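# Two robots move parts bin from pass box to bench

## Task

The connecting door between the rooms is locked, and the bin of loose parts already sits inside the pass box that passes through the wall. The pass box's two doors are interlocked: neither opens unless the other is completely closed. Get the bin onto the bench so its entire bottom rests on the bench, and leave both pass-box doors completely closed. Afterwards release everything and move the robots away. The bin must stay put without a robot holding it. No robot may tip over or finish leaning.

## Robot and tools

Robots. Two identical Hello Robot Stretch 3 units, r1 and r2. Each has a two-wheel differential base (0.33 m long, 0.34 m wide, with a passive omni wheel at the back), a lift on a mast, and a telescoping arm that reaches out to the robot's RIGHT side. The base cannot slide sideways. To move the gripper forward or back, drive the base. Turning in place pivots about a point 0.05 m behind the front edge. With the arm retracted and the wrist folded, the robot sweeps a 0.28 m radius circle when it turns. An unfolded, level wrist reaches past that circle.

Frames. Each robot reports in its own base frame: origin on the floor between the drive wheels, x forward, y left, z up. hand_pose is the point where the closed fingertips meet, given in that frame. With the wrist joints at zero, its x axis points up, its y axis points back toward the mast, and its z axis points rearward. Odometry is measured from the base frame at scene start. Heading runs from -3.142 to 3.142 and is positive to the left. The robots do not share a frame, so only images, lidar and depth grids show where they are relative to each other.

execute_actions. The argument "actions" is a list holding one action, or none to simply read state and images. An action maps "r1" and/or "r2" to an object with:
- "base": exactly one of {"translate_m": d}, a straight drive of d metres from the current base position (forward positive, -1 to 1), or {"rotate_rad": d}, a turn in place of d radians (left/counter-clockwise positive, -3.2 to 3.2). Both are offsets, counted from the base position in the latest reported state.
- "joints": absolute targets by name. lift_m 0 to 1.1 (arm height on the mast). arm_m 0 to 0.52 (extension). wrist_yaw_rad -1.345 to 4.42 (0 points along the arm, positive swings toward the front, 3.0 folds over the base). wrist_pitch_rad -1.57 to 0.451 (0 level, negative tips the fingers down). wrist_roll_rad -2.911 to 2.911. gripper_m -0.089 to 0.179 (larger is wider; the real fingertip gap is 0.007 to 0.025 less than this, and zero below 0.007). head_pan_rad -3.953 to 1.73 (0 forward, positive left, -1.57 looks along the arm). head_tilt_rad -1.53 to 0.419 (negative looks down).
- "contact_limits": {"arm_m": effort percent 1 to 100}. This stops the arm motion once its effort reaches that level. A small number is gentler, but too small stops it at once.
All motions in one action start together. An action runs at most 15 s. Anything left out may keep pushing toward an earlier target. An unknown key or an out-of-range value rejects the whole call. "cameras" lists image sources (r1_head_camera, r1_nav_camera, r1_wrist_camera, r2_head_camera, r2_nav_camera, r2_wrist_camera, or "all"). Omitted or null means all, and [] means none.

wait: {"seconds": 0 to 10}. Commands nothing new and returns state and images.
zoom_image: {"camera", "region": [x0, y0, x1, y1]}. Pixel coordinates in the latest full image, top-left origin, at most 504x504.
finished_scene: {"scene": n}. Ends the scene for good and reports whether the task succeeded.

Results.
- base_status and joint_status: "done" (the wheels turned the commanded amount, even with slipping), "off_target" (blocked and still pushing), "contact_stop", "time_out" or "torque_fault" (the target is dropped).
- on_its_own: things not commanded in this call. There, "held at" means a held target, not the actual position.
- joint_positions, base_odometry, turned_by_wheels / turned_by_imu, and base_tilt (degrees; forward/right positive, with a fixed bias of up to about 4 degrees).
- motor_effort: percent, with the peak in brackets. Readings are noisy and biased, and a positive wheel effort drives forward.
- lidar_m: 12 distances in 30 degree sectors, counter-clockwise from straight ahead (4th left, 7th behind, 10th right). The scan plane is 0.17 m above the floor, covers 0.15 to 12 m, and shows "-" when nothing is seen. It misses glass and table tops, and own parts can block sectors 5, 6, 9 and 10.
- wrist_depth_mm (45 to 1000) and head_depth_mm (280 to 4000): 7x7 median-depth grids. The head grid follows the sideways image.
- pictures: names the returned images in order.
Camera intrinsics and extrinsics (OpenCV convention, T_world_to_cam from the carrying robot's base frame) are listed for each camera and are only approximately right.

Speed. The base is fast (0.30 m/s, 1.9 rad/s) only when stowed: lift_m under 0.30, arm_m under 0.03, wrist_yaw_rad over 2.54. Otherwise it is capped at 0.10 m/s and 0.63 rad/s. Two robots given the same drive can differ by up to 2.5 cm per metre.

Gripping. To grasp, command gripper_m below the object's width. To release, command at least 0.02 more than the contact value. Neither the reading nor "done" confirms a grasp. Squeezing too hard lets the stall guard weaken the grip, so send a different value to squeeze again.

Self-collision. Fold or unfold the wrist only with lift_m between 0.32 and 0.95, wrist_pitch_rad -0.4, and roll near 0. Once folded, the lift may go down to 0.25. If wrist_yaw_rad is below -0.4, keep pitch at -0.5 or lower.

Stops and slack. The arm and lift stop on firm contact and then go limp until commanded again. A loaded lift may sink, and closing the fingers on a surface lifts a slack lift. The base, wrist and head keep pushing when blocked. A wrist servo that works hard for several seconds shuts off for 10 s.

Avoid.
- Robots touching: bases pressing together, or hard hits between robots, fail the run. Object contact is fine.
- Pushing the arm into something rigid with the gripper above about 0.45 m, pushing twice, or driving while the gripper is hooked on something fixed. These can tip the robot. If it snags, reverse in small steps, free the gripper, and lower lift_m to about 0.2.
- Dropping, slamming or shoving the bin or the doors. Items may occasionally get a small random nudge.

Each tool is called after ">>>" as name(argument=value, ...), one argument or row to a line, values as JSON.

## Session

>>> execute_actions(
  actions=[],
)

Scene clock: 0.00 s.
r1.base_odometry: x=+0.000 y=+0.000 heading=+0.000 (m, m, rad; r1's odometry frame)
r1.turned_by_wheels: +0.000 (rad since the last result)
r1.turned_by_imu: +0.000 (rad since the last result)
r1.base_tilt: forward=+0.9 right=+0.9 (deg)
r1.lidar_m: 1.12 1.07 1.10 1.07 1.03 1.05 1.40 3.38 1.79 2.80 3.23 1.58
r1.head_depth_mm: 1672 1686 1669 1661 1647 1633 1623 / 1537 1531 1520 1512 1496 1493 1476 / 1400 1385 1381 1370 1361 1343 1358 / 1282 1278 1270 1263 1256 1255 1250 / 1186 1187 1182 1173 1170 1157 1167 / 1105 1105 1099 1095 1090 1081 1070 / 1037 1034 1030 1023 1015 1016 1002
r1.base_status: not commanded
r1.joint_positions: lift_m=+0.493 arm_m=+0.003 wrist_yaw_rad=+3.040 wrist_pitch_rad=-0.517 wrist_roll_rad=+0.002 gripper_m=+0.037 head_pan_rad=-0.008 head_tilt_rad=-0.006
r1.joint_status: not commanded
r1.motor_effort: left_wheel=+1 right_wheel=+0 lift_m=+34 arm_m=+0 wrist_yaw_rad=+0 wrist_pitch_rad=+4 wrist_roll_rad=+1 gripper_m=+0 head_pan_rad=+0 head_tilt_rad=+0 (%)
r1.hand_pose: x=+0.0003 y=+0.0621 z=+0.4838 quat_wxyz=(+0.216, +0.692, +0.146, +0.673) (m; r1's base frame)
r1.wrist_depth_mm: 783 - - - - - 852 / 840 957 - - - - 918 / 901 - - - - - 939 / 924 979 936 947 938 898 881 / 835 819 - 805 814 779 772 / 721 723 708 697 - 679 665 / 636 624 - - 606 607 596
r2.base_odometry: x=+0.000 y=+0.000 heading=+0.000 (m, m, rad; r2's odometry frame)
r2.turned_by_wheels: +0.000 (rad since the last result)
r2.turned_by_imu: +0.000 (rad since the last result)
r2.base_tilt: forward=-0.2 right=+1.0 (deg)
r2.lidar_m: 1.32 1.31 1.47 2.39 3.49 1.71 3.41 1.78 0.95 0.79 0.79 0.89
r2.head_depth_mm: 1220 1226 1239 1253 1265 1273 1298 / 1383 1399 1406 1414 1423 1440 1450 / 1353 1355 1363 1372 1391 1404 1413 / 1309 1315 1314 1330 1331 1347 1362 / 1259 1262 1282 1277 1289 1300 1308 / 1216 1228 1238 1250 1253 1258 1261 / 1191 1191 1202 1216 1208 1236 1222
r2.base_status: not commanded
r2.joint_positions: lift_m=+0.307 arm_m=-0.002 wrist_yaw_rad=+2.904 wrist_pitch_rad=-0.612 wrist_roll_rad=-0.001 gripper_m=+0.037 head_pan_rad=+0.016 head_tilt_rad=-0.020
r2.joint_status: not commanded
r2.motor_effort: left_wheel=+0 right_wheel=-1 lift_m=+24 arm_m=+1 wrist_yaw_rad=+0 wrist_pitch_rad=+4 wrist_roll_rad=+0 gripper_m=+0 head_pan_rad=+0 head_tilt_rad=+2 (%)
r2.hand_pose: x=+0.0249 y=+0.0478 z=+0.2790 quat_wxyz=(+0.292, +0.694, +0.132, +0.645) (m; r2's base frame)
r2.wrist_depth_mm: - - - - - - - / 748 791 813 794 833 809 862 / 638 - 670 658 671 685 700 / 539 - 561 556 578 585 576 / 474 495 - 501 501 494 500 / - - - 429 432 435 439 / - - - 391 398 400 398
pictures: r1_head_camera (sideways: a quarter turn clockwise sets it upright), r1_nav_camera (sideways: a quarter turn counterclockwise sets it upright), r1_wrist_camera, r2_head_camera (sideways: a quarter turn clockwise sets it upright), r2_nav_camera (sideways: a quarter turn counterclockwise sets it upright), r2_wrist_camera
camera_calibration (this result's frames):
r1_head_camera: T_world_to_cam=[[0.0223029, -0.0127114, -0.99967, 1.32288], [0.0336334, 0.999363, -0.0119571, 0.0170736], [0.999185, -0.0333557, 0.0227162, -0.0812256], [0, 0, 0, 1]] pos_world=[0.0510811, -0.00295646, 1.32449]
r1_nav_camera: T_world_to_cam=[[0.0443667, 0.0243112, 0.998719, -1.26815], [0.0317977, -0.999232, 0.0229111, 0.0172837], [0.998509, 0.0307405, -0.0451057, 0.00680984], [0, 0, 0, 1]] pos_world=[0.0489142, 0.0478912, 1.26643]
r1_wrist_camera: T_world_to_cam=[[0.993468, -0.111077, -0.0261389, 0.0209926], [-0.0913717, -0.637125, -0.765326, 0.44529], [0.0683566, 0.762715, -0.643112, 0.425836], [0, 0, 0, 1]] pos_world=[-0.00927721, -0.0387541, 0.615201]
r2_head_camera: T_world_to_cam=[[-0.0535796, 0.0247661, -0.998256, 1.32113], [-0.0350785, 0.999029, 0.0266681, -0.0262093], [0.997947, 0.0364462, -0.0526588, 0.0247242], [0, 0, 0, 1]] pos_world=[0.0451927, -0.00743649, 1.32083]
r2_nav_camera: T_world_to_cam=[[0.0010966, -0.0565179, 0.998401, -1.25534], [-0.0239272, -0.998117, -0.0564756, 0.118929], [0.999713, -0.023827, -0.00244685, -0.0421786], [0, 0, 0, 1]] pos_world=[0.0463888, 0.0467507, 1.25995]
r2_wrist_camera: T_world_to_cam=[[0.961329, -0.273655, 0.0309701, -0.0256371], [-0.176029, -0.69704, -0.695089, 0.260886], [0.211802, 0.662758, -0.718256, 0.330609], [0, 0, 0, 1]] pos_world=[0.000545469, -0.0442816, 0.419595]
Images, in order (width x height): r1_head_camera 896x504, r1_nav_camera 672x504, r1_wrist_camera 644x364, r2_head_camera 896x504, r2_nav_camera 672x504, r2_wrist_camera 644x364.

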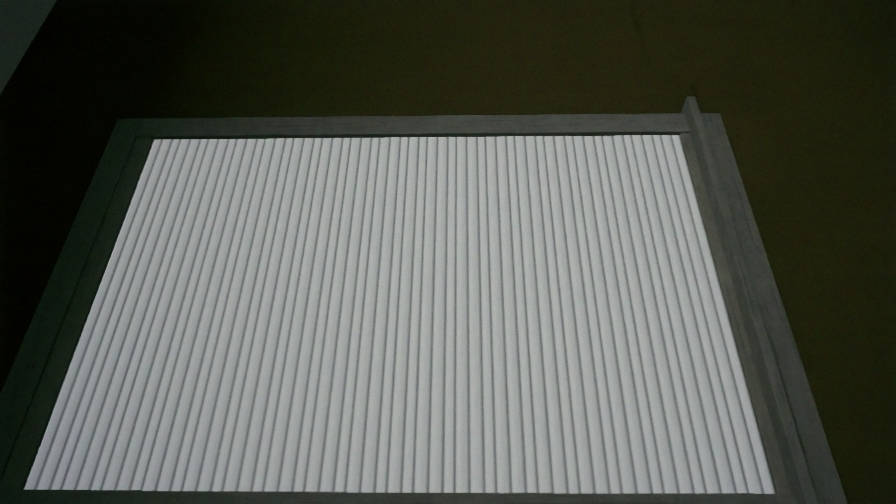

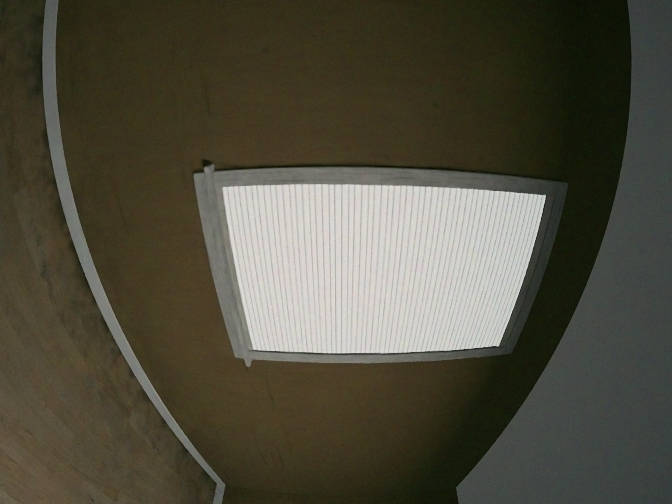

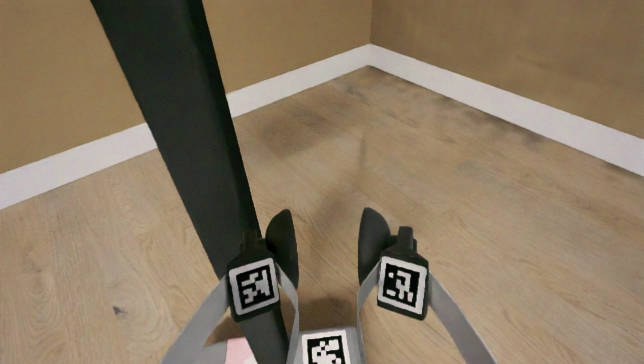

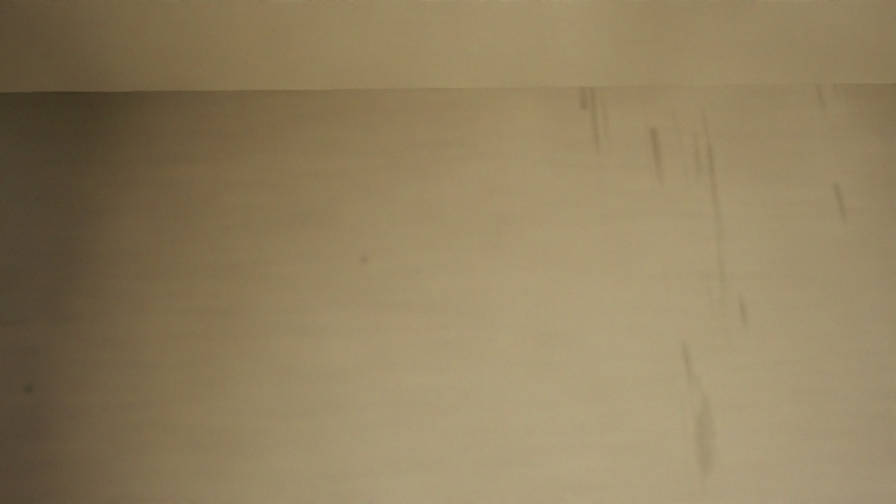

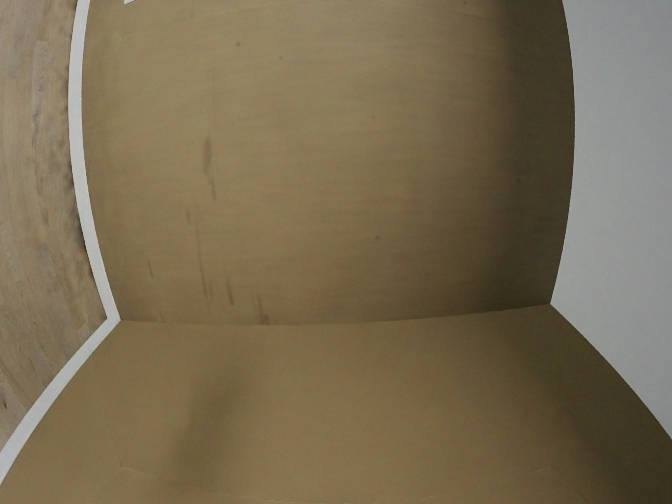

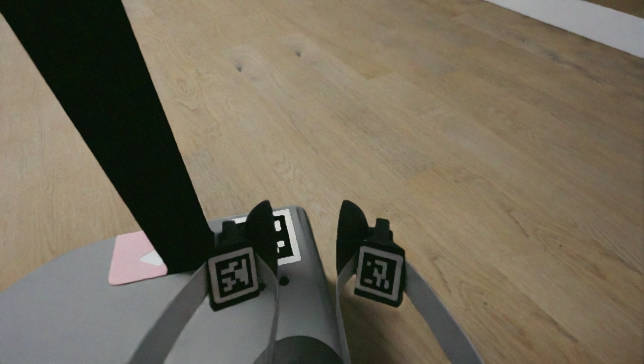

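Look behind with the nav cameras.

>>> execute_actions(
  actions=[
    {"r1":{"joints":{"head_pan_rad":-2.6,"head_tilt_rad":-0.3}},"r2":{"joints":{"head_pan_rad":1.7,"head_tilt_rad":-0.3}}},
  ],
  cameras=["r1_nav_camera","r2_nav_camera"],
)

>>> execute_actions(
  actions=[
    {"r1":{"joints":{"head_pan_rad":-3.9}},"r2":{"joints":{"head_pan_rad":-2.6}}},
  ],
  cameras=["r1_nav_camera","r2_nav_camera"],
)

Scene clock: 5.37 s.
r1.base_odometry: x=+0.000 y=+0.000 heading=+0.000 (m, m, rad; r1's odometry frame)
r1.turned_by_wheels: +0.000 (rad since the last result)
r1.turned_by_imu: +0.000 (rad since the last result)
r1.base_tilt: forward=+0.8 right=+0.9 (deg)
r1.lidar_m: 1.12 1.07 1.10 1.08 1.03 1.05 1.40 3.34 1.79 2.80 3.25 1.59
r1.head_depth_mm: 2656 2644 2631 2428 2622 2073 1585 / 3361 3504 3643 3817 2978 2076 1587 / 3344 3483 3705 3892 2966 2076 1595 / 3318 3478 3664 3842 2967 2065 1594 / 3352 3455 3634 3871 2964 2067 1595 / 3302 3442 3654 3831 2956 2065 1581 / 3249 3449 3591 3780 2937 2055 1578
r1.base_status: not commanded
r1.joint_positions: lift_m=+0.493 arm_m=+0.003 wrist_yaw_rad=+3.040 wrist_pitch_rad=-0.517 wrist_roll_rad=+0.002 gripper_m=+0.037 head_pan_rad=-2.593 head_tilt_rad=-0.296
r1.joint_status: all done
r1.motor_effort: left_wheel=+1(1) right_wheel=+1(0) lift_m=+34(34) arm_m=+0(0) wrist_yaw_rad=+1(1) wrist_pitch_rad=+4(4) wrist_roll_rad=+1(1) gripper_m=-1(1) head_pan_rad=-1(32) head_tilt_rad=-1(18) (%)
r1.hand_pose: x=+0.0003 y=+0.0621 z=+0.4838 quat_wxyz=(+0.216, +0.692, +0.146, +0.673) (m; r1's base frame)
r1.wrist_depth_mm: 809 - - - - - 855 / 834 930 - - - - 906 / 912 - - - - - 936 / 934 979 936 930 932 916 901 / 833 824 - 804 813 779 773 / 709 706 715 697 - 688 670 / 635 623 - - 601 603 587
r2.base_odometry: x=+0.000 y=+0.000 heading=+0.000 (m, m, rad; r2's odometry frame)
r2.turned_by_wheels: +0.000 (rad since the last result)
r2.turned_by_imu: -0.001 (rad since the last result)
r2.base_tilt: forward=-0.2 right=+1.1 (deg)
r2.lidar_m: 1.32 1.31 1.47 2.39 3.48 1.70 3.40 1.78 0.95 0.79 0.79 0.89
r2.head_depth_mm: 2302 2363 2456 2515 2411 1858 1454 / 2894 2956 3107 3288 2549 1853 1467 / 3143 3350 3508 3765 2582 1872 1464 / 3104 3312 3467 3670 2611 1870 1463 / 3058 3171 3445 3575 2591 1886 1474 / 3021 3158 3374 3518 2607 1898 1487 / 2956 3050 3202 3422 - - -
r2.base_status: not commanded
r2.joint_positions: lift_m=+0.307 arm_m=-0.002 wrist_yaw_rad=+2.904 wrist_pitch_rad=-0.612 wrist_roll_rad=-0.001 gripper_m=+0.037 head_pan_rad=+1.693 head_tilt_rad=-0.296
r2.joint_status: all done
r2.motor_effort: left_wheel=+0(0) right_wheel=-1(1) lift_m=+24(24) arm_m=+1(0) wrist_yaw_rad=+0(0) wrist_pitch_rad=+4(3) wrist_roll_rad=+0(1) gripper_m=-1(0) head_pan_rad=+2(31) head_tilt_rad=-1(17) (%)
r2.hand_pose: x=+0.0249 y=+0.0478 z=+0.2790 quat_wxyz=(+0.292, +0.694, +0.132, +0.645) (m; r2's base frame)
r2.wrist_depth_mm: - - - - - - - / 738 793 783 823 786 835 820 / 656 - 645 661 662 678 704 / 548 - 559 564 572 584 572 / 475 494 - 492 507 495 508 / - - - 421 439 442 445 / - - - 396 388 400 396
pictures: r1_nav_camera (sideways: a quarter turn counterclockwise sets it upright), r2_nav_camera (sideways: a quarter turn counterclockwise sets it upright)
camera_calibration (this result's frames):
r1_nav_camera: T_world_to_cam=[[-0.266984, -0.192185, 0.944343, -1.19509], [-0.559497, 0.828766, 0.0104832, 0.0370766], [-0.784654, -0.525559, -0.328794, 0.386947], [0, 0, 0, 1]] pos_world=[0.00529559, -0.0570421, 1.25541]
r2_nav_camera: T_world_to_cam=[[0.0229288, 0.277561, 0.960434, -1.20569], [0.996731, 0.0680954, -0.0434746, 0.0957589], [-0.077468, 0.958292, -0.275093, 0.319297], [0, 0, 0, 1]] pos_world=[-0.0430656, 0.0221532, 1.24999]
Images, in order (width x height): r1_nav_camera 672x504, r2_nav_camera 672x504.

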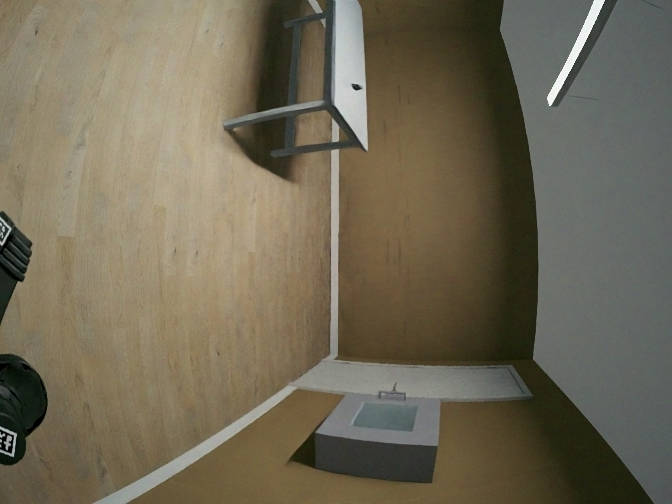

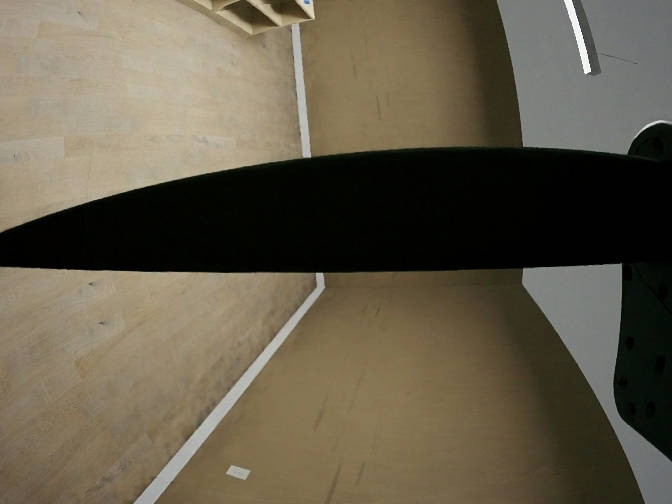

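Scene clock: 7.73 s.
r1.base_odometry: x=+0.000 y=+0.000 heading=+0.000 (m, m, rad; r1's odometry frame)
r1.turned_by_wheels: +0.000 (rad since the last result)
r1.turned_by_imu: +0.000 (rad since the last result)
r1.base_tilt: forward=+0.8 right=+0.9 (deg)
r1.lidar_m: 1.12 1.07 1.10 1.08 1.03 1.06 1.40 3.36 1.79 2.80 3.26 1.59
r1.head_depth_mm: - - - - - - - / 875 - - - - - - / 888 930 976 1024 1080 1148 1217 / 910 951 999 1052 1115 1180 1249 / 925 973 1026 1078 1148 1213 1288 / 949 999 1049 1105 1175 1247 1338 / 969 1022 1077 1138 1211 1289 1383
r1.base_status: not commanded
r1.joint_positions: lift_m=+0.493 arm_m=+0.003 wrist_yaw_rad=+3.040 wrist_pitch_rad=-0.517 wrist_roll_rad=+0.002 gripper_m=+0.037 head_pan_rad=-3.893 head_tilt_rad=-0.296
r1.joint_status: all done
r1.motor_effort: left_wheel=+1(1) right_wheel=+1(1) lift_m=+34(34) arm_m=+0(0) wrist_yaw_rad=-1(0) wrist_pitch_rad=+4(4) wrist_roll_rad=+1(1) gripper_m=+0(0) head_pan_rad=-2(35) head_tilt_rad=-2(2) (%)
r1.hand_pose: x=+0.0003 y=+0.0621 z=+0.4838 quat_wxyz=(+0.216, +0.692, +0.146, +0.673) (m; r1's base frame)
r1.wrist_depth_mm: 780 - - - - - 853 / 850 938 - - - - 915 / 907 - - - - - 938 / 941 994 952 952 919 899 904 / 840 811 - 804 788 779 770 / 719 716 697 686 - 672 668 / 634 630 - - 618 600 587
r2.base_odometry: x=+0.000 y=+0.000 heading=+0.000 (m, m, rad; r2's odometry frame)
r2.turned_by_wheels: +0.000 (rad since the last result)
r2.turned_by_imu: -0.001 (rad since the last result)
r2.base_tilt: forward=-0.2 right=+1.0 (deg)
r2.lidar_m: 1.32 1.31 1.47 2.39 3.49 1.70 3.40 1.78 0.95 0.79 0.79 0.89
r2.head_depth_mm: 2839 3004 3203 3325 2557 1866 1458 / 2902 3085 3253 3495 2568 1865 1458 / 3046 3157 3331 3602 2580 1850 1469 / 2970 3149 3162 3305 2618 1868 1468 / 2051 2159 1746 1817 2327 1878 1480 / 1626 1675 1233 1309 1697 1749 1480 / 1331 1345 1235 1315 1394 1443 1401
r2.base_status: not commanded
r2.joint_positions: lift_m=+0.307 arm_m=-0.002 wrist_yaw_rad=+2.904 wrist_pitch_rad=-0.612 wrist_roll_rad=-0.001 gripper_m=+0.037 head_pan_rad=-2.593 head_tilt_rad=-0.297
r2.joint_status: all done
r2.motor_effort: left_wheel=+0(0) right_wheel=+0(1) lift_m=+24(24) arm_m=+0(0) wrist_yaw_rad=+0(0) wrist_pitch_rad=+3(3) wrist_roll_rad=+0(0) gripper_m=+0(0) head_pan_rad=-2(30) head_tilt_rad=-1(1) (%)
r2.hand_pose: x=+0.0249 y=+0.0478 z=+0.2790 quat_wxyz=(+0.292, +0.694, +0.132, +0.645) (m; r2's base frame)
r2.wrist_depth_mm: - - - - - - - / 761 785 807 815 815 837 840 / 633 - 656 663 658 674 691 / 543 - 558 564 565 578 586 / 482 492 - 492 494 488 490 / - - - 428 437 441 450 / - - - 391 386 394 399
pictures: r1_nav_camera (sideways: a quarter turn counterclockwise sets it upright), r2_nav_camera (sideways: a quarter turn counterclockwise sets it upright)
camera_calibration (this result's frames):
r1_nav_camera: T_world_to_cam=[[-0.256638, 0.205887, 0.944324, -1.19512], [0.648908, 0.760794, 0.0104806, 0.0297088], [-0.716279, 0.615469, -0.32885, 0.386603], [0, 0, 0, 1]] pos_world=[-0.0490767, -0.0144848, 1.25541]
r2_nav_camera: T_world_to_cam=[[-0.262422, -0.094211, 0.960343, -1.20383], [-0.474636, 0.879109, -0.0434566, 0.104711], [-0.840152, -0.467217, -0.275414, 0.324367], [0, 0, 0, 1]] pos_world=[0.00630478, -0.0539167, 1.24998]
Images, in order (width x height): r1_nav_camera 672x504, r2_nav_camera 672x504.

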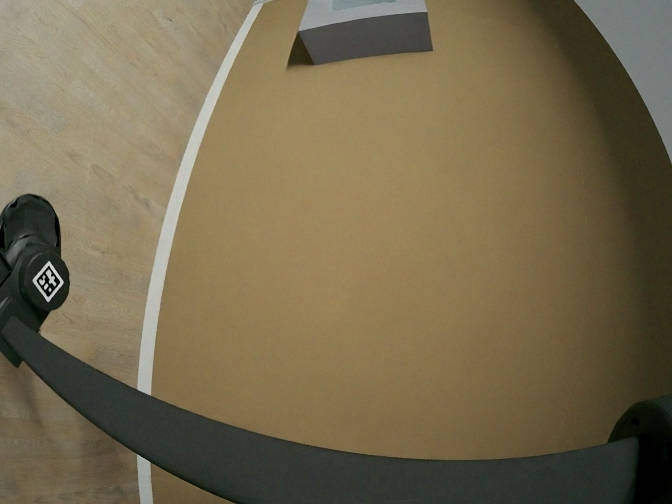

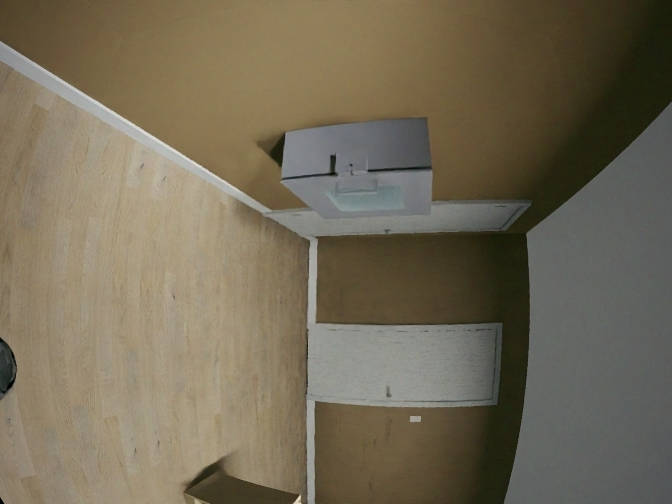

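>>> execute_actions(
  actions=[
    {"r1":{"joints":{"head_pan_rad":-3.55,"head_tilt_rad":-0.25}},"r2":{"joints":{"head_pan_rad":-2.35,"head_tilt_rad":-0.25}}},
  ],
  cameras=["r1_head_camera","r2_head_camera"],
)

Scene clock: 14.07 s.
r1.base_odometry: x=+0.000 y=+0.000 heading=+0.000 (m, m, rad; r1's odometry frame)
r1.turned_by_wheels: +0.000 (rad since the last result)
r1.turned_by_imu: +0.000 (rad since the last result)
r1.base_tilt: forward=+0.8 right=+0.9 (deg)
r1.lidar_m: 1.12 1.07 1.09 1.08 1.03 1.05 1.40 3.34 1.79 2.80 3.25 1.59
r1.head_depth_mm: 893 927 958 994 1038 1075 1121 / 943 977 1015 1056 1102 1149 1197 / 999 1037 1077 1121 1175 1231 1290 / 1062 1107 1153 1203 1262 1324 1392 / 1131 1176 1232 1299 1364 1431 1487 / 1210 1267 1331 1401 1472 1566 1596 / 1306 1366 1436 1523 1612 1712 1636
r1.base_status: not commanded
r1.joint_positions: lift_m=+0.493 arm_m=+0.003 wrist_yaw_rad=+3.040 wrist_pitch_rad=-0.517 wrist_roll_rad=+0.002 gripper_m=+0.037 head_pan_rad=-3.557 head_tilt_rad=-0.261
r1.joint_status: all done
r1.motor_effort: left_wheel=+1(1) right_wheel=+1(1) lift_m=+34(34) arm_m=+0(0) wrist_yaw_rad=+0(0) wrist_pitch_rad=+4(4) wrist_roll_rad=+0(1) gripper_m=-1(1) head_pan_rad=+2(18) head_tilt_rad=+4(7) (%)
r1.hand_pose: x=+0.0003 y=+0.0621 z=+0.4838 quat_wxyz=(+0.216, +0.692, +0.146, +0.673) (m; r1's base frame)
r1.wrist_depth_mm: 797 - - - - - 861 / 834 927 - - - - 898 / 904 - - - - - 940 / 944 978 952 949 943 898 903 / 828 817 - 795 822 766 766 / 726 721 706 697 - 679 674 / 630 634 - - 599 599 595
r2.base_odometry: x=+0.000 y=+0.000 heading=+0.000 (m, m, rad; r2's odometry frame)
r2.turned_by_wheels: +0.000 (rad since the last result)
r2.turned_by_imu: -0.001 (rad since the last result)
r2.base_tilt: forward=-0.2 right=+1.1 (deg)
r2.lidar_m: 1.31 1.31 1.47 2.39 3.50 1.70 3.41 1.78 0.95 0.79 0.79 0.89
r2.head_depth_mm: 2928 3044 3210 3356 2714 1942 1510 / 2551 2625 2932 3132 2714 1922 1512 / 1923 2035 1654 1691 2331 1965 1501 / 1535 1591 1259 1319 1704 1795 1521 / 1285 1321 1307 1370 1444 1532 1480 / 1091 1119 1160 1205 1237 1276 1318 / 959 984 1006 1035 1065 1097 1132
r2.base_status: not commanded
r2.joint_positions: lift_m=+0.307 arm_m=-0.002 wrist_yaw_rad=+2.904 wrist_pitch_rad=-0.612 wrist_roll_rad=-0.001 gripper_m=+0.037 head_pan_rad=-2.357 head_tilt_rad=-0.261
r2.joint_status: all done
r2.motor_effort: left_wheel=+0(0) right_wheel=-1(1) lift_m=+24(24) arm_m=+1(1) wrist_yaw_rad=+0(0) wrist_pitch_rad=+3(4) wrist_roll_rad=+1(0) gripper_m=+0(0) head_pan_rad=+2(14) head_tilt_rad=+4(9) (%)
r2.hand_pose: x=+0.0249 y=+0.0478 z=+0.2790 quat_wxyz=(+0.292, +0.694, +0.132, +0.645) (m; r2's base frame)
r2.wrist_depth_mm: - - - - - - - / 741 789 801 788 819 808 868 / 629 - 641 660 667 686 695 / 543 - 558 560 565 574 576 / 478 494 - 489 489 504 499 / - - - 424 443 441 439 / - - - 389 393 403 395
pictures: r1_head_camera (sideways: a quarter turn clockwise sets it upright), r2_head_camera (sideways: a quarter turn clockwise sets it upright)
camera_calibration (this result's frames):
r1_head_camera: T_world_to_cam=[[0.215543, -0.08144, -0.973092, 1.28677], [-0.423295, -0.905814, -0.0179517, 0.0276603], [-0.879979, 0.415775, -0.229715, 0.25884], [0, 0, 0, 1]] pos_world=[-0.0378722, 0.0222307, 1.3121]
r2_head_camera: T_world_to_cam=[[0.223398, 0.18675, -0.95667, 1.26499], [0.714689, -0.698778, 0.0304842, -0.035742], [-0.662807, -0.690531, -0.289574, 0.343238], [0, 0, 0, 1]] pos_world=[-0.0295516, -0.0241962, 1.31066]
Images, in order (width x height): r1_head_camera 896x504, r2_head_camera 896x504.

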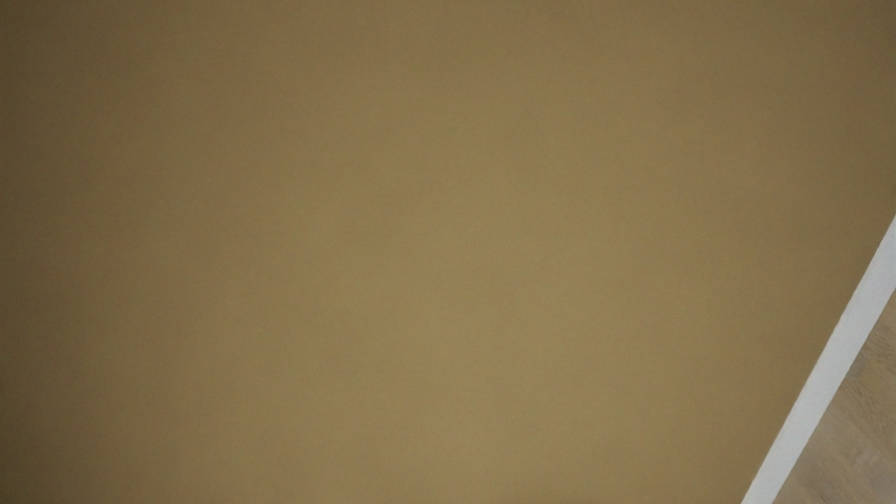

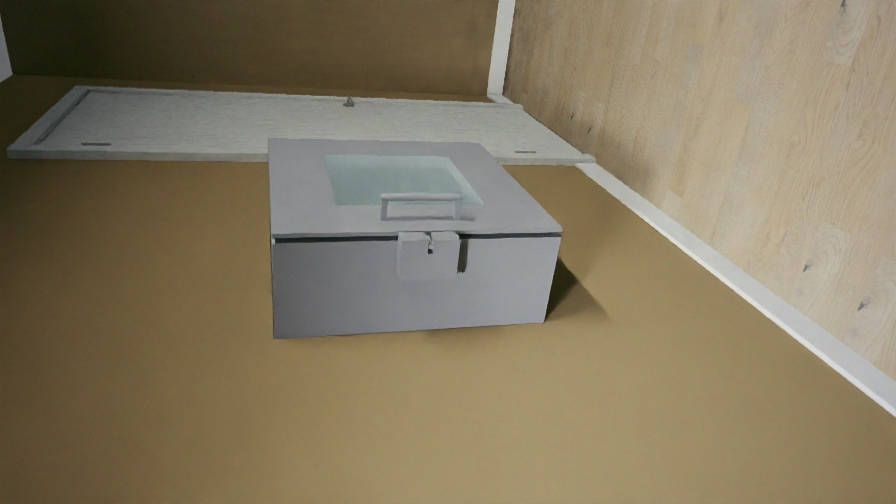

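>>> execute_actions(
  actions=[
    {"r1":{"base":{"rotate_rad":-2.59},"joints":{"head_pan_rad":-0.7,"head_tilt_rad":-0.35,"lift_m":0.5,"wrist_pitch_rad":-0.4}}},
  ],
  cameras=["r1_head_camera","r1_nav_camera"],
)

Scene clock: 24.57 s.
r1.base_odometry: x=+0.000 y=+0.000 heading=-2.590 (m, m, rad; r1's odometry frame)
r1.turned_by_wheels: -2.590 (rad since the last result)
r1.turned_by_imu: -2.621 (rad since the last result)
r1.base_tilt: forward=+0.8 right=+0.9 (deg)
r1.lidar_m: 3.66 1.79 2.81 3.26 1.53 1.11 1.07 1.11 1.07 1.03 1.06 1.44
r1.head_depth_mm: 988 1031 1072 1123 1170 1230 1295 / 1071 1121 1176 1232 1299 1371 1420 / 1175 1228 1297 1371 1450 1535 1519 / 1300 1365 1449 1538 1643 1731 1511 / 1456 1543 1628 1723 1886 1887 1520 / 1629 1724 1557 1666 2207 1920 1502 / 1896 1984 1868 2043 2534 1933 1509
r1.base_status: done
r1.joint_positions: lift_m=+0.499 arm_m=+0.003 wrist_yaw_rad=+3.040 wrist_pitch_rad=-0.420 wrist_roll_rad=+0.002 gripper_m=+0.037 head_pan_rad=-0.707 head_tilt_rad=-0.346
r1.joint_status: all done
r1.motor_effort: left_wheel=+4(8) right_wheel=-2(4) lift_m=+51(55) arm_m=+0(0) wrist_yaw_rad=+0(0) wrist_pitch_rad=+6(6) wrist_roll_rad=+0(0) gripper_m=+0(0) head_pan_rad=+2(29) head_tilt_rad=+0(11) (%)
r1.hand_pose: x=+0.0016 y=+0.0755 z=+0.5116 quat_wxyz=(+0.183, +0.698, +0.112, +0.683) (m; r1's base frame)
r1.wrist_depth_mm: - - - - - - - / - - - - - - - / - - - - - - - / - - - - - - - / 954 904 - 898 924 879 849 / 792 790 - 772 - 735 729 / 680 678 - 663 656 643 632
r2.base_odometry: x=+0.000 y=+0.000 heading=+0.000 (m, m, rad; r2's odometry frame)
r2.turned_by_wheels: +0.000 (rad since the last result)
r2.turned_by_imu: -0.002 (rad since the last result)
r2.base_tilt: forward=-0.1 right=+1.1 (deg)
r2.lidar_m: 1.32 1.31 1.47 2.39 3.49 1.71 3.40 1.78 0.95 0.79 0.79 0.88
r2.head_depth_mm: 2944 3041 3187 3424 2712 1937 1506 / 2529 2696 2905 3160 2758 1942 1501 / 1911 2008 1676 1717 2366 1947 1512 / 1536 1599 1260 1341 1715 1825 1526 / 1276 1319 1300 1370 1449 1527 1484 / 1093 1130 1154 1199 1234 1274 1319 / 951 980 1002 1036 1068 1098 1139
r2.base_status: not commanded
r2.joint_positions: lift_m=+0.307 arm_m=-0.002 wrist_yaw_rad=+2.904 wrist_pitch_rad=-0.612 wrist_roll_rad=-0.001 gripper_m=+0.037 head_pan_rad=-2.357 head_tilt_rad=-0.261
r2.joint_status: not commanded
r2.motor_effort: left_wheel=+0(0) right_wheel=-1(1) lift_m=+24(24) arm_m=+1(1) wrist_yaw_rad=+0(0) wrist_pitch_rad=+4(4) wrist_roll_rad=+0(1) gripper_m=-1(0) head_pan_rad=+2(2) head_tilt_rad=+4(5) (%)
r2.hand_pose: x=+0.0249 y=+0.0478 z=+0.2790 quat_wxyz=(+0.292, +0.694, +0.132, +0.645) (m; r2's base frame)
r2.wrist_depth_mm: - - - - - - - / 728 785 776 812 826 821 855 / 633 - 647 666 677 680 691 / 535 - 554 552 579 580 577 / 478 497 - 489 494 504 503 / - - - 421 443 438 448 / - - - 389 384 400 401
pictures: r1_head_camera (sideways: a quarter turn clockwise sets it upright), r1_nav_camera (sideways: a quarter turn counterclockwise sets it upright)
camera_calibration (this result's frames):
r1_head_camera: T_world_to_cam=[[-0.245342, 0.193161, -0.949998, 1.25941], [0.664492, 0.747036, -0.0197158, 0.0233193], [0.705874, -0.636103, -0.311633, 0.355785], [0, 0, 0, 1]] pos_world=[0.0423519, -0.0343733, 1.30777]
r1_nav_camera: T_world_to_cam=[[0.300715, -0.224489, 0.926917, -1.1758], [-0.614379, -0.788968, 0.00824045, 0.0403319], [0.729458, -0.571957, -0.375176, 0.438072], [0, 0, 0, 1]] pos_world=[0.0588047, 0.0184243, 1.25389]
Images, in order (width x height): r1_head_camera 896x504, r1_nav_camera 672x504.

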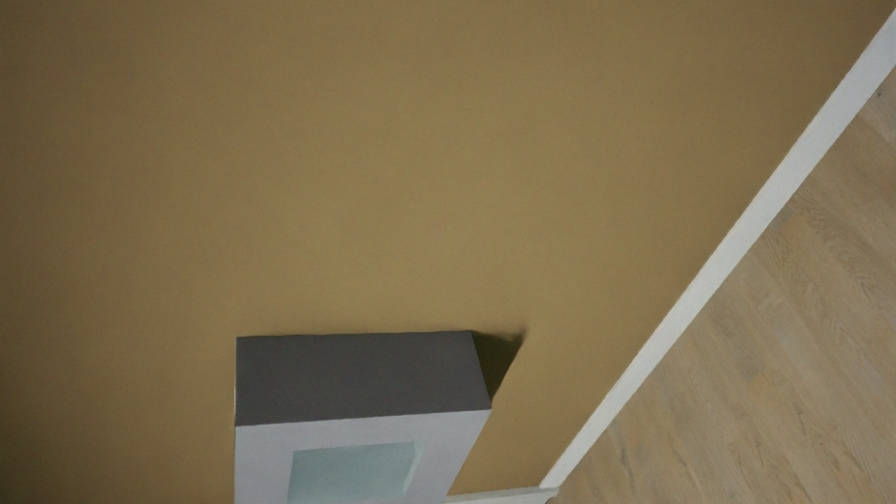

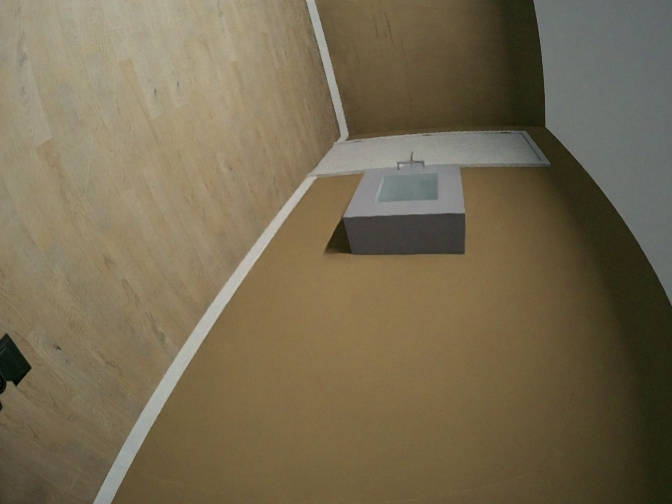

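>>> execute_actions(
  actions=[
    {"r1":{"base":{"translate_m":1.0}}},
  ],
  cameras=[],
)

>>> execute_actions(
  actions=[
    {"r1":{"base":{"translate_m":0.85},"joints":{"lift_m":0.88,"head_pan_rad":-1.57,"head_tilt_rad":-0.5}}},
  ],
  cameras=[],
)

>>> execute_actions(
  actions=[
    {"r1":{"joints":{"wrist_yaw_rad":0,"wrist_pitch_rad":-0.4,"gripper_m":0.12}}},
  ],
  cameras=["r1_head_camera","r1_nav_camera"],
)

Scene clock: 46.30 s.
r1.base_odometry: x=-0.852 y=-0.524 heading=-2.590 (m, m, rad; r1's odometry frame)
r1.turned_by_wheels: +0.000 (rad since the last result)
r1.turned_by_imu: +0.001 (rad since the last result)
r1.base_tilt: forward=+0.8 right=+0.9 (deg)
r1.lidar_m: 2.68 1.50 1.08 2.40 2.94 2.14 2.06 1.46 1.06 1.02 1.06 1.43
r1.head_depth_mm: 983 1009 804 850 909 1204 1282 / 1067 1099 879 930 971 1356 1401 / 1170 1210 995 1471 1118 1528 1509 / 1286 1342 1117 1334 1271 1737 1514 / 1445 1527 1613 1743 1873 1887 1514 / 1597 1704 1849 1996 2166 1927 1507 / 1845 2004 2172 2412 2501 1930 1508
r1.base_status: done
r1.joint_positions: lift_m=+0.499 arm_m=+0.003 wrist_yaw_rad=+3.040 wrist_pitch_rad=-0.420 wrist_roll_rad=+0.002 gripper_m=+0.037 head_pan_rad=-0.707 head_tilt_rad=-0.346
r1.joint_status: not commanded
r1.motor_effort: left_wheel=+3(9) right_wheel=-2(4) lift_m=+51(51) arm_m=+0(0) wrist_yaw_rad=+0(0) wrist_pitch_rad=+6(6) wrist_roll_rad=+1(1) gripper_m=+0(0) head_pan_rad=+2(2) head_tilt_rad=-2(1) (%)
r1.hand_pose: x=+0.0016 y=+0.0755 z=+0.5116 quat_wxyz=(+0.183, +0.698, +0.112, +0.683) (m; r1's base frame)
r1.wrist_depth_mm: - - - - - - - / - - - - - - - / - - - - - - - / - - - - - - - / 957 920 - 897 931 890 885 / 806 782 - 776 - 754 738 / 687 682 - 654 645 649 633
r2.base_odometry: x=+0.000 y=+0.000 heading=+0.000 (m, m, rad; r2's odometry frame)
r2.turned_by_wheels: +0.000 (rad since the last result)
r2.turned_by_imu: -0.004 (rad since the last result)
r2.base_tilt: forward=-0.1 right=+1.0 (deg)
r2.lidar_m: 1.32 1.31 1.47 2.39 3.49 1.70 3.40 1.78 0.95 0.79 0.79 0.89
r2.head_depth_mm: 2982 3097 3155 3352 2690 1936 1494 / 2509 2690 2925 3170 2753 1960 1515 / 1919 2019 1673 1698 2346 1958 1518 / 1521 1593 1266 1332 1704 1806 1517 / 1268 1314 1312 1371 1445 1548 1481 / 1091 1131 1162 1206 1238 1282 1325 / 958 988 1007 1037 1062 1093 1125
r2.base_status: not commanded
r2.joint_positions: lift_m=+0.307 arm_m=-0.002 wrist_yaw_rad=+2.904 wrist_pitch_rad=-0.612 wrist_roll_rad=-0.001 gripper_m=+0.037 head_pan_rad=-2.357 head_tilt_rad=-0.261
r2.joint_status: not commanded
r2.motor_effort: left_wheel=+0(0) right_wheel=+0(1) lift_m=+24(24) arm_m=+1(1) wrist_yaw_rad=+0(0) wrist_pitch_rad=+4(3) wrist_roll_rad=+1(1) gripper_m=-1(0) head_pan_rad=+3(2) head_tilt_rad=+4(4) (%)
r2.hand_pose: x=+0.0249 y=+0.0478 z=+0.2790 quat_wxyz=(+0.292, +0.694, +0.132, +0.645) (m; r2's base frame)
r2.wrist_depth_mm: - - - - - - - / 746 786 781 809 810 852 860 / 638 - 652 646 664 673 688 / 554 - 548 561 569 571 587 / 477 489 - 498 496 504 509 / - - - 424 438 440 445 / - - - 394 389 397 403
pictures: none
No camera images: the call's "cameras" was empty. Leave "cameras" out to get every camera's image.

Scene clock: 56.03 s.
r1.base_odometry: x=-1.575 y=-0.970 heading=-2.590 (m, m, rad; r1's odometry frame)
r1.turned_by_wheels: +0.000 (rad since the last result)
r1.turned_by_imu: +0.001 (rad since the last result)
r1.base_tilt: forward=+0.8 right=+0.9 (deg)
r1.lidar_m: 1.84 1.91 0.99 0.98 0.97 2.99 2.91 1.44 1.05 1.01 1.04 1.40
r1.head_depth_mm: 849 690 1061 864 918 1373 1389 / 846 686 1348 1167 914 1378 1389 / 842 685 - 1144 908 1363 1344 / 839 682 3166 1131 904 1355 1346 / 828 680 750 824 901 1345 1359 / 825 678 730 798 1157 1340 1341 / 831 900 969 1073 1189 1339 1336
r1.base_status: done
r1.joint_positions: lift_m=+0.879 arm_m=+0.003 wrist_yaw_rad=+3.040 wrist_pitch_rad=-0.418 wrist_roll_rad=+0.002 gripper_m=+0.037 head_pan_rad=-1.563 head_tilt_rad=-0.494
r1.joint_status: all done
r1.motor_effort: left_wheel=+2(8) right_wheel=-2(1) lift_m=+51(55) arm_m=+0(0) wrist_yaw_rad=+1(0) wrist_pitch_rad=+5(6) wrist_roll_rad=+0(0) gripper_m=-1(1) head_pan_rad=-2(31) head_tilt_rad=-2(14) (%)
r1.hand_pose: x=+0.0016 y=+0.0756 z=+0.8919 quat_wxyz=(+0.182, +0.699, +0.111, +0.683) (m; r1's base frame)
r1.wrist_depth_mm: - - - - - - - / - - 975 - - - - / - - - - - - - / - - - - - - - / - - - - - - - / - - - - - - - / - - - - - - -
r2.base_odometry: x=+0.000 y=+0.000 heading=+0.000 (m, m, rad; r2's odometry frame)
r2.turned_by_wheels: +0.000 (rad since the last result)
r2.turned_by_imu: -0.003 (rad since the last result)
r2.base_tilt: forward=-0.1 right=+1.1 (deg)
r2.lidar_m: 1.31 1.31 1.47 2.39 3.48 1.70 3.40 1.78 0.95 0.79 0.79 0.89
r2.head_depth_mm: 2898 3018 3156 3312 2712 1951 1514 / 2524 2696 2887 3162 2738 1949 1512 / 1921 2011 1662 1707 2361 1941 1503 / 1528 1588 1267 1323 1691 1819 1515 / 1277 1315 1304 1373 1450 1511 1490 / 1096 1124 1165 1198 1238 1278 1324 / 957 984 1008 1032 1061 1096 1131
r2.base_status: not commanded
r2.joint_positions: lift_m=+0.307 arm_m=-0.002 wrist_yaw_rad=+2.904 wrist_pitch_rad=-0.612 wrist_roll_rad=-0.001 gripper_m=+0.037 head_pan_rad=-2.357 head_tilt_rad=-0.261
r2.joint_status: not commanded
r2.motor_effort: left_wheel=+0(0) right_wheel=+0(1) lift_m=+24(24) arm_m=+1(1) wrist_yaw_rad=+0(0) wrist_pitch_rad=+3(3) wrist_roll_rad=+0(0) gripper_m=-1(0) head_pan_rad=+2(2) head_tilt_rad=+5(5) (%)
r2.hand_pose: x=+0.0249 y=+0.0478 z=+0.2790 quat_wxyz=(+0.292, +0.694, +0.132, +0.645) (m; r2's base frame)
r2.wrist_depth_mm: - - - - - - - / 728 807 793 791 815 840 845 / 637 - 647 647 660 690 697 / 552 - 560 556 572 576 584 / 477 493 - 496 497 499 506 / - - - 420 437 449 450 / - - - 385 391 395 399
pictures: none
No camera images: the call's "cameras" was empty. Leave "cameras" out to get every camera's image.

Scene clock: 58.57 s.
r1.base_odometry: x=-1.575 y=-0.970 heading=-2.590 (m, m, rad; r1's odometry frame)
r1.turned_by_wheels: +0.000 (rad since the last result)
r1.turned_by_imu: +0.000 (rad since the last result)
r1.base_tilt: forward=+0.8 right=+0.9 (deg)
r1.lidar_m: 1.84 1.91 0.99 0.98 0.97 3.00 2.91 1.44 1.05 1.01 1.05 1.40
r1.head_depth_mm: 847 689 1061 864 917 1375 1395 / 847 687 1347 1160 913 1368 1384 / 844 685 - 1140 907 1348 - / 839 682 3170 1135 908 1349 - / 829 679 749 826 900 1344 1310 / 826 677 728 799 1158 1346 1340 / 831 899 969 1073 1193 1337 1338
r1.base_status: not commanded
r1.joint_positions: lift_m=+0.879 arm_m=+0.003 wrist_yaw_rad=+0.002 wrist_pitch_rad=-0.418 wrist_roll_rad=+0.002 gripper_m=+0.120 head_pan_rad=-1.563 head_tilt_rad=-0.494
r1.joint_status: all done
r1.motor_effort: left_wheel=+3(3) right_wheel=-1(1) lift_m=+51(52) arm_m=+0(1) wrist_yaw_rad=-2(3) wrist_pitch_rad=+6(5) wrist_roll_rad=+0(1) gripper_m=+0(80) head_pan_rad=-2(3) head_tilt_rad=-2(2) (%)
r1.hand_pose: x=-0.0210 y=-0.3719 z=+0.8919 quat_wxyz=(+0.691, +0.148, -0.692, -0.147) (m; r1's base frame)
r1.wrist_depth_mm: 703 714 482 - 920 508 504 / 780 784 535 546 549 544 757 / 851 855 603 587 593 596 875 / 935 991 951 969 969 - 971 / - - - - - - - / - - - - - - - / - - - - - - -
r2.base_odometry: x=+0.000 y=+0.000 heading=+0.000 (m, m, rad; r2's odometry frame)
r2.turned_by_wheels: +0.000 (rad since the last result)
r2.turned_by_imu: -0.001 (rad since the last result)
r2.base_tilt: forward=-0.1 right=+1.0 (deg)
r2.lidar_m: 1.31 1.31 1.47 2.39 3.49 1.71 3.40 1.78 0.95 0.79 0.79 0.88
r2.head_depth_mm: 2938 3061 3174 3362 2748 1925 1500 / 2503 2667 2892 3172 2728 1942 1526 / 1913 2019 1647 1700 2333 1969 1530 / 1527 1598 1267 1331 1684 1814 1524 / 1271 1319 1312 1370 1438 1535 1465 / 1092 1122 1160 1198 1235 1276 1323 / 959 978 1009 1033 1069 1098 1124
r2.base_status: not commanded
r2.joint_positions: lift_m=+0.307 arm_m=-0.002 wrist_yaw_rad=+2.904 wrist_pitch_rad=-0.612 wrist_roll_rad=-0.001 gripper_m=+0.037 head_pan_rad=-2.357 head_tilt_rad=-0.261
r2.joint_status: not commanded
r2.motor_effort: left_wheel=+0(0) right_wheel=-2(1) lift_m=+24(24) arm_m=+1(1) wrist_yaw_rad=+0(0) wrist_pitch_rad=+4(4) wrist_roll_rad=+0(0) gripper_m=+0(0) head_pan_rad=+2(3) head_tilt_rad=+5(4) (%)
r2.hand_pose: x=+0.0249 y=+0.0478 z=+0.2790 quat_wxyz=(+0.292, +0.694, +0.132, +0.645) (m; r2's base frame)
r2.wrist_depth_mm: - - - - - - - / 726 786 801 806 803 845 841 / 641 - 641 659 671 675 689 / 549 - 568 572 567 581 571 / 473 486 - 485 497 508 510 / - - - 433 440 445 448 / - - - 385 384 396 396
pictures: r1_head_camera (sideways: a quarter turn clockwise sets it upright), r1_nav_camera (sideways: a quarter turn counterclockwise sets it upright)
camera_calibration (this result's frames):
r1_head_camera: T_world_to_cam=[[-0.0160867, 0.448243, -0.893767, 1.18463], [0.999709, -0.00884352, -0.0224288, 0.0248024], [-0.0179576, -0.893868, -0.44797, 0.537623], [0, 0, 0, 1]] pos_world=[0.00391601, -0.0502178, 1.30018]
r1_nav_camera: T_world_to_cam=[[0.0287031, -0.506519, 0.861751, -1.08913], [-0.998535, -0.0540887, 0.00146691, 0.0514946], [0.0458679, -0.860531, -0.507329, 0.614206], [0, 0, 0, 1]] pos_world=[0.0545082, -0.0203364, 1.25009]
Images, in order (width x height): r1_head_camera 896x504, r1_nav_camera 672x504.

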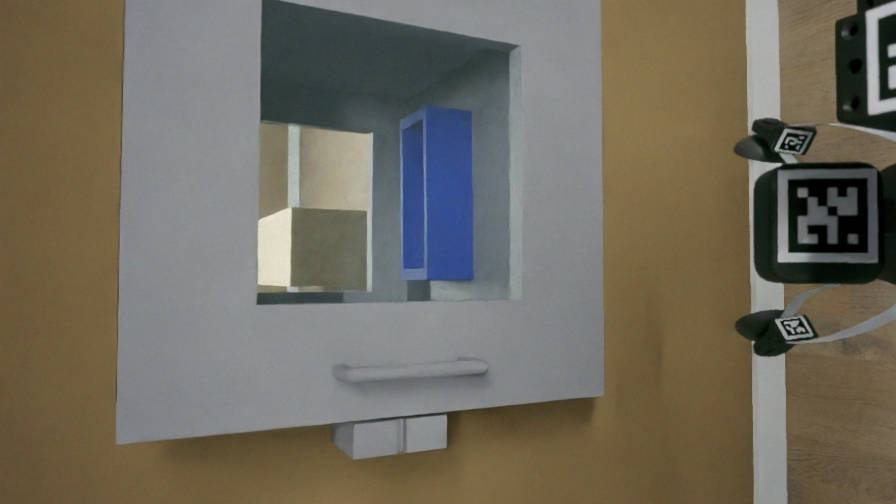

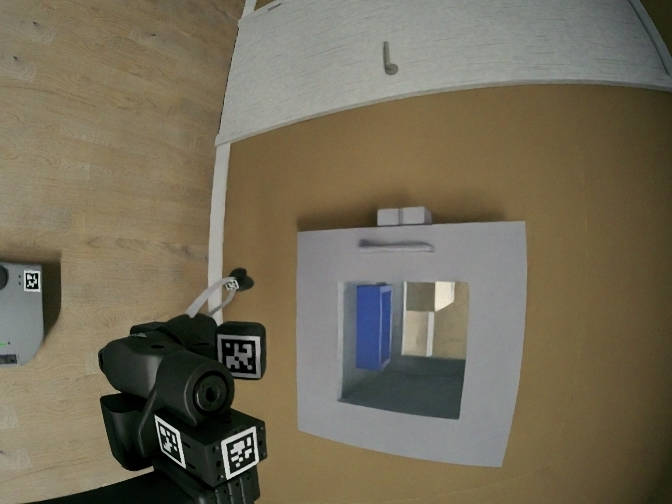

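>>> execute_actions(
  actions=[
    {"r1":{"base":{"translate_m":0.15},"joints":{"wrist_pitch_rad":0,"lift_m":0.89,"arm_m":0.22}}},
  ],
  cameras=["r1_head_camera","r1_wrist_camera"],
)

Scene clock: 67.27 s.
r1.base_odometry: x=-1.703 y=-1.049 heading=-2.590 (m, m, rad; r1's odometry frame)
r1.turned_by_wheels: +0.000 (rad since the last result)
r1.turned_by_imu: +0.000 (rad since the last result)
r1.base_tilt: forward=+0.8 right=+0.9 (deg)
r1.lidar_m: 1.69 1.75 2.39 0.95 3.40 3.15 3.04 1.44 1.05 1.01 1.05 1.40
r1.head_depth_mm: 847 687 1353 1170 887 - 1350 / 846 685 - 1163 - 1408 1349 / 843 684 764 973 - 1391 1349 / 838 682 734 793 - 1382 1345 / 836 909 965 1076 1200 1347 1345 / 835 903 981 1080 1198 1343 1336 / 831 898 980 1072 1189 1337 1335
r1.base_status: done
r1.joint_positions: lift_m=+0.889 arm_m=+0.220 wrist_yaw_rad=+0.001 wrist_pitch_rad=-0.021 wrist_roll_rad=+0.002 gripper_m=+0.120 head_pan_rad=-1.563 head_tilt_rad=-0.494
r1.joint_status: all done
r1.motor_effort: left_wheel=+3(8) right_wheel=-2(1) lift_m=+51(51) arm_m=+3(4) wrist_yaw_rad=-1(3) wrist_pitch_rad=+6(6) wrist_roll_rad=+0(0) gripper_m=+0(0) head_pan_rad=-2(2) head_tilt_rad=-2(1) (%)
r1.hand_pose: x=-0.0213 y=-0.6203 z=+0.9984 quat_wxyz=(+0.707, +0.008, -0.707, -0.008) (m; r1's base frame)
r1.wrist_depth_mm: 519 519 519 287 291 803 602 / 536 530 539 294 303 866 617 / 548 559 542 305 313 891 615 / 577 581 568 316 324 884 624 / 603 601 605 329 333 652 623 / 618 629 619 345 351 - 554 / 636 657 653 364 363 361 363
r2.base_odometry: x=+0.000 y=+0.000 heading=+0.000 (m, m, rad; r2's odometry frame)
r2.turned_by_wheels: +0.000 (rad since the last result)
r2.turned_by_imu: -0.002 (rad since the last result)
r2.base_tilt: forward=-0.1 right=+1.2 (deg)
r2.lidar_m: 1.32 1.31 1.47 2.39 3.48 1.71 3.40 1.78 0.95 0.79 0.79 0.88
r2.head_depth_mm: 2918 3048 3194 3366 2753 1944 1507 / 2522 2650 2933 3138 2737 1961 1509 / 1908 2012 1676 1697 2334 1933 1515 / 1519 1598 1262 1318 1704 1827 1517 / 1279 1316 1307 1370 1455 1542 1484 / 1094 1130 1155 1192 1237 1286 1317 / 958 984 1010 1031 1059 1092 1128
r2.base_status: not commanded
r2.joint_positions: lift_m=+0.307 arm_m=-0.002 wrist_yaw_rad=+2.904 wrist_pitch_rad=-0.612 wrist_roll_rad=-0.001 gripper_m=+0.037 head_pan_rad=-2.357 head_tilt_rad=-0.261
r2.joint_status: not commanded
r2.motor_effort: left_wheel=+0(0) right_wheel=-1(1) lift_m=+24(24) arm_m=+1(1) wrist_yaw_rad=+0(0) wrist_pitch_rad=+3(3) wrist_roll_rad=+1(1) gripper_m=+0(0) head_pan_rad=+2(2) head_tilt_rad=+4(4) (%)
r2.hand_pose: x=+0.0249 y=+0.0478 z=+0.2790 quat_wxyz=(+0.292, +0.694, +0.132, +0.645) (m; r2's base frame)
r2.wrist_depth_mm: - - - - - - - / 730 800 807 797 807 828 863 / 640 - 638 662 660 663 706 / 542 - 563 557 563 573 581 / 477 492 - 491 498 504 499 / - - - 431 441 438 445 / - - - 392 391 399 395
pictures: r1_head_camera (sideways: a quarter turn clockwise sets it upright), r1_wrist_camera
camera_calibration (this result's frames):
r1_head_camera: T_world_to_cam=[[-0.0160459, 0.44856, -0.893608, 1.18442], [0.999708, -0.00893224, -0.0224347, 0.0248101], [-0.0180452, -0.893708, -0.448286, 0.538035], [0, 0, 0, 1]] pos_world=[0.00391115, -0.050217, 1.30016]
r1_wrist_camera: T_world_to_cam=[[-0.999613, -0.00528645, -0.0273062, 0.00439689], [0.0256816, 0.201504, -0.979151, 1.13859], [0.0106785, -0.979474, -0.20129, -0.244289], [0, 0, 0, 1]] pos_world=[-0.0222369, -0.468681, 1.0658]
Images, in order (width x height): r1_head_camera 896x504, r1_wrist_camera 644x364.

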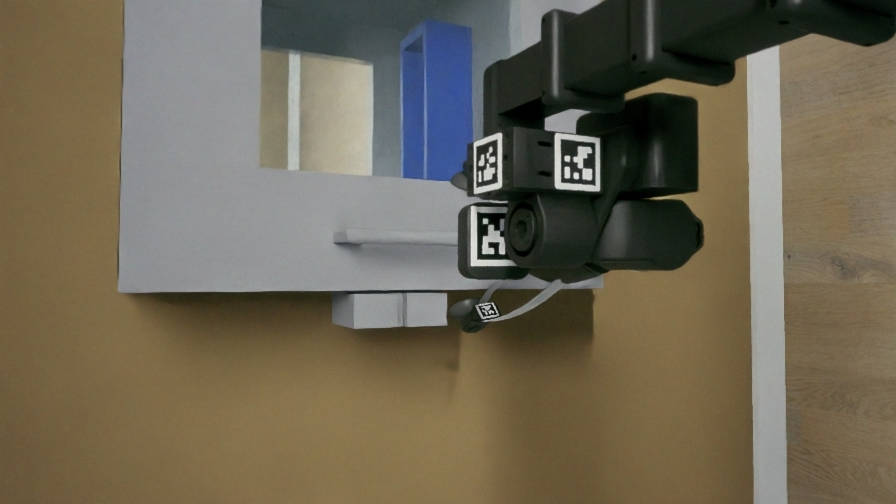

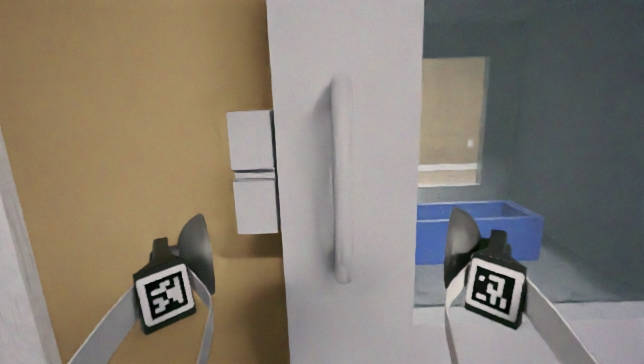

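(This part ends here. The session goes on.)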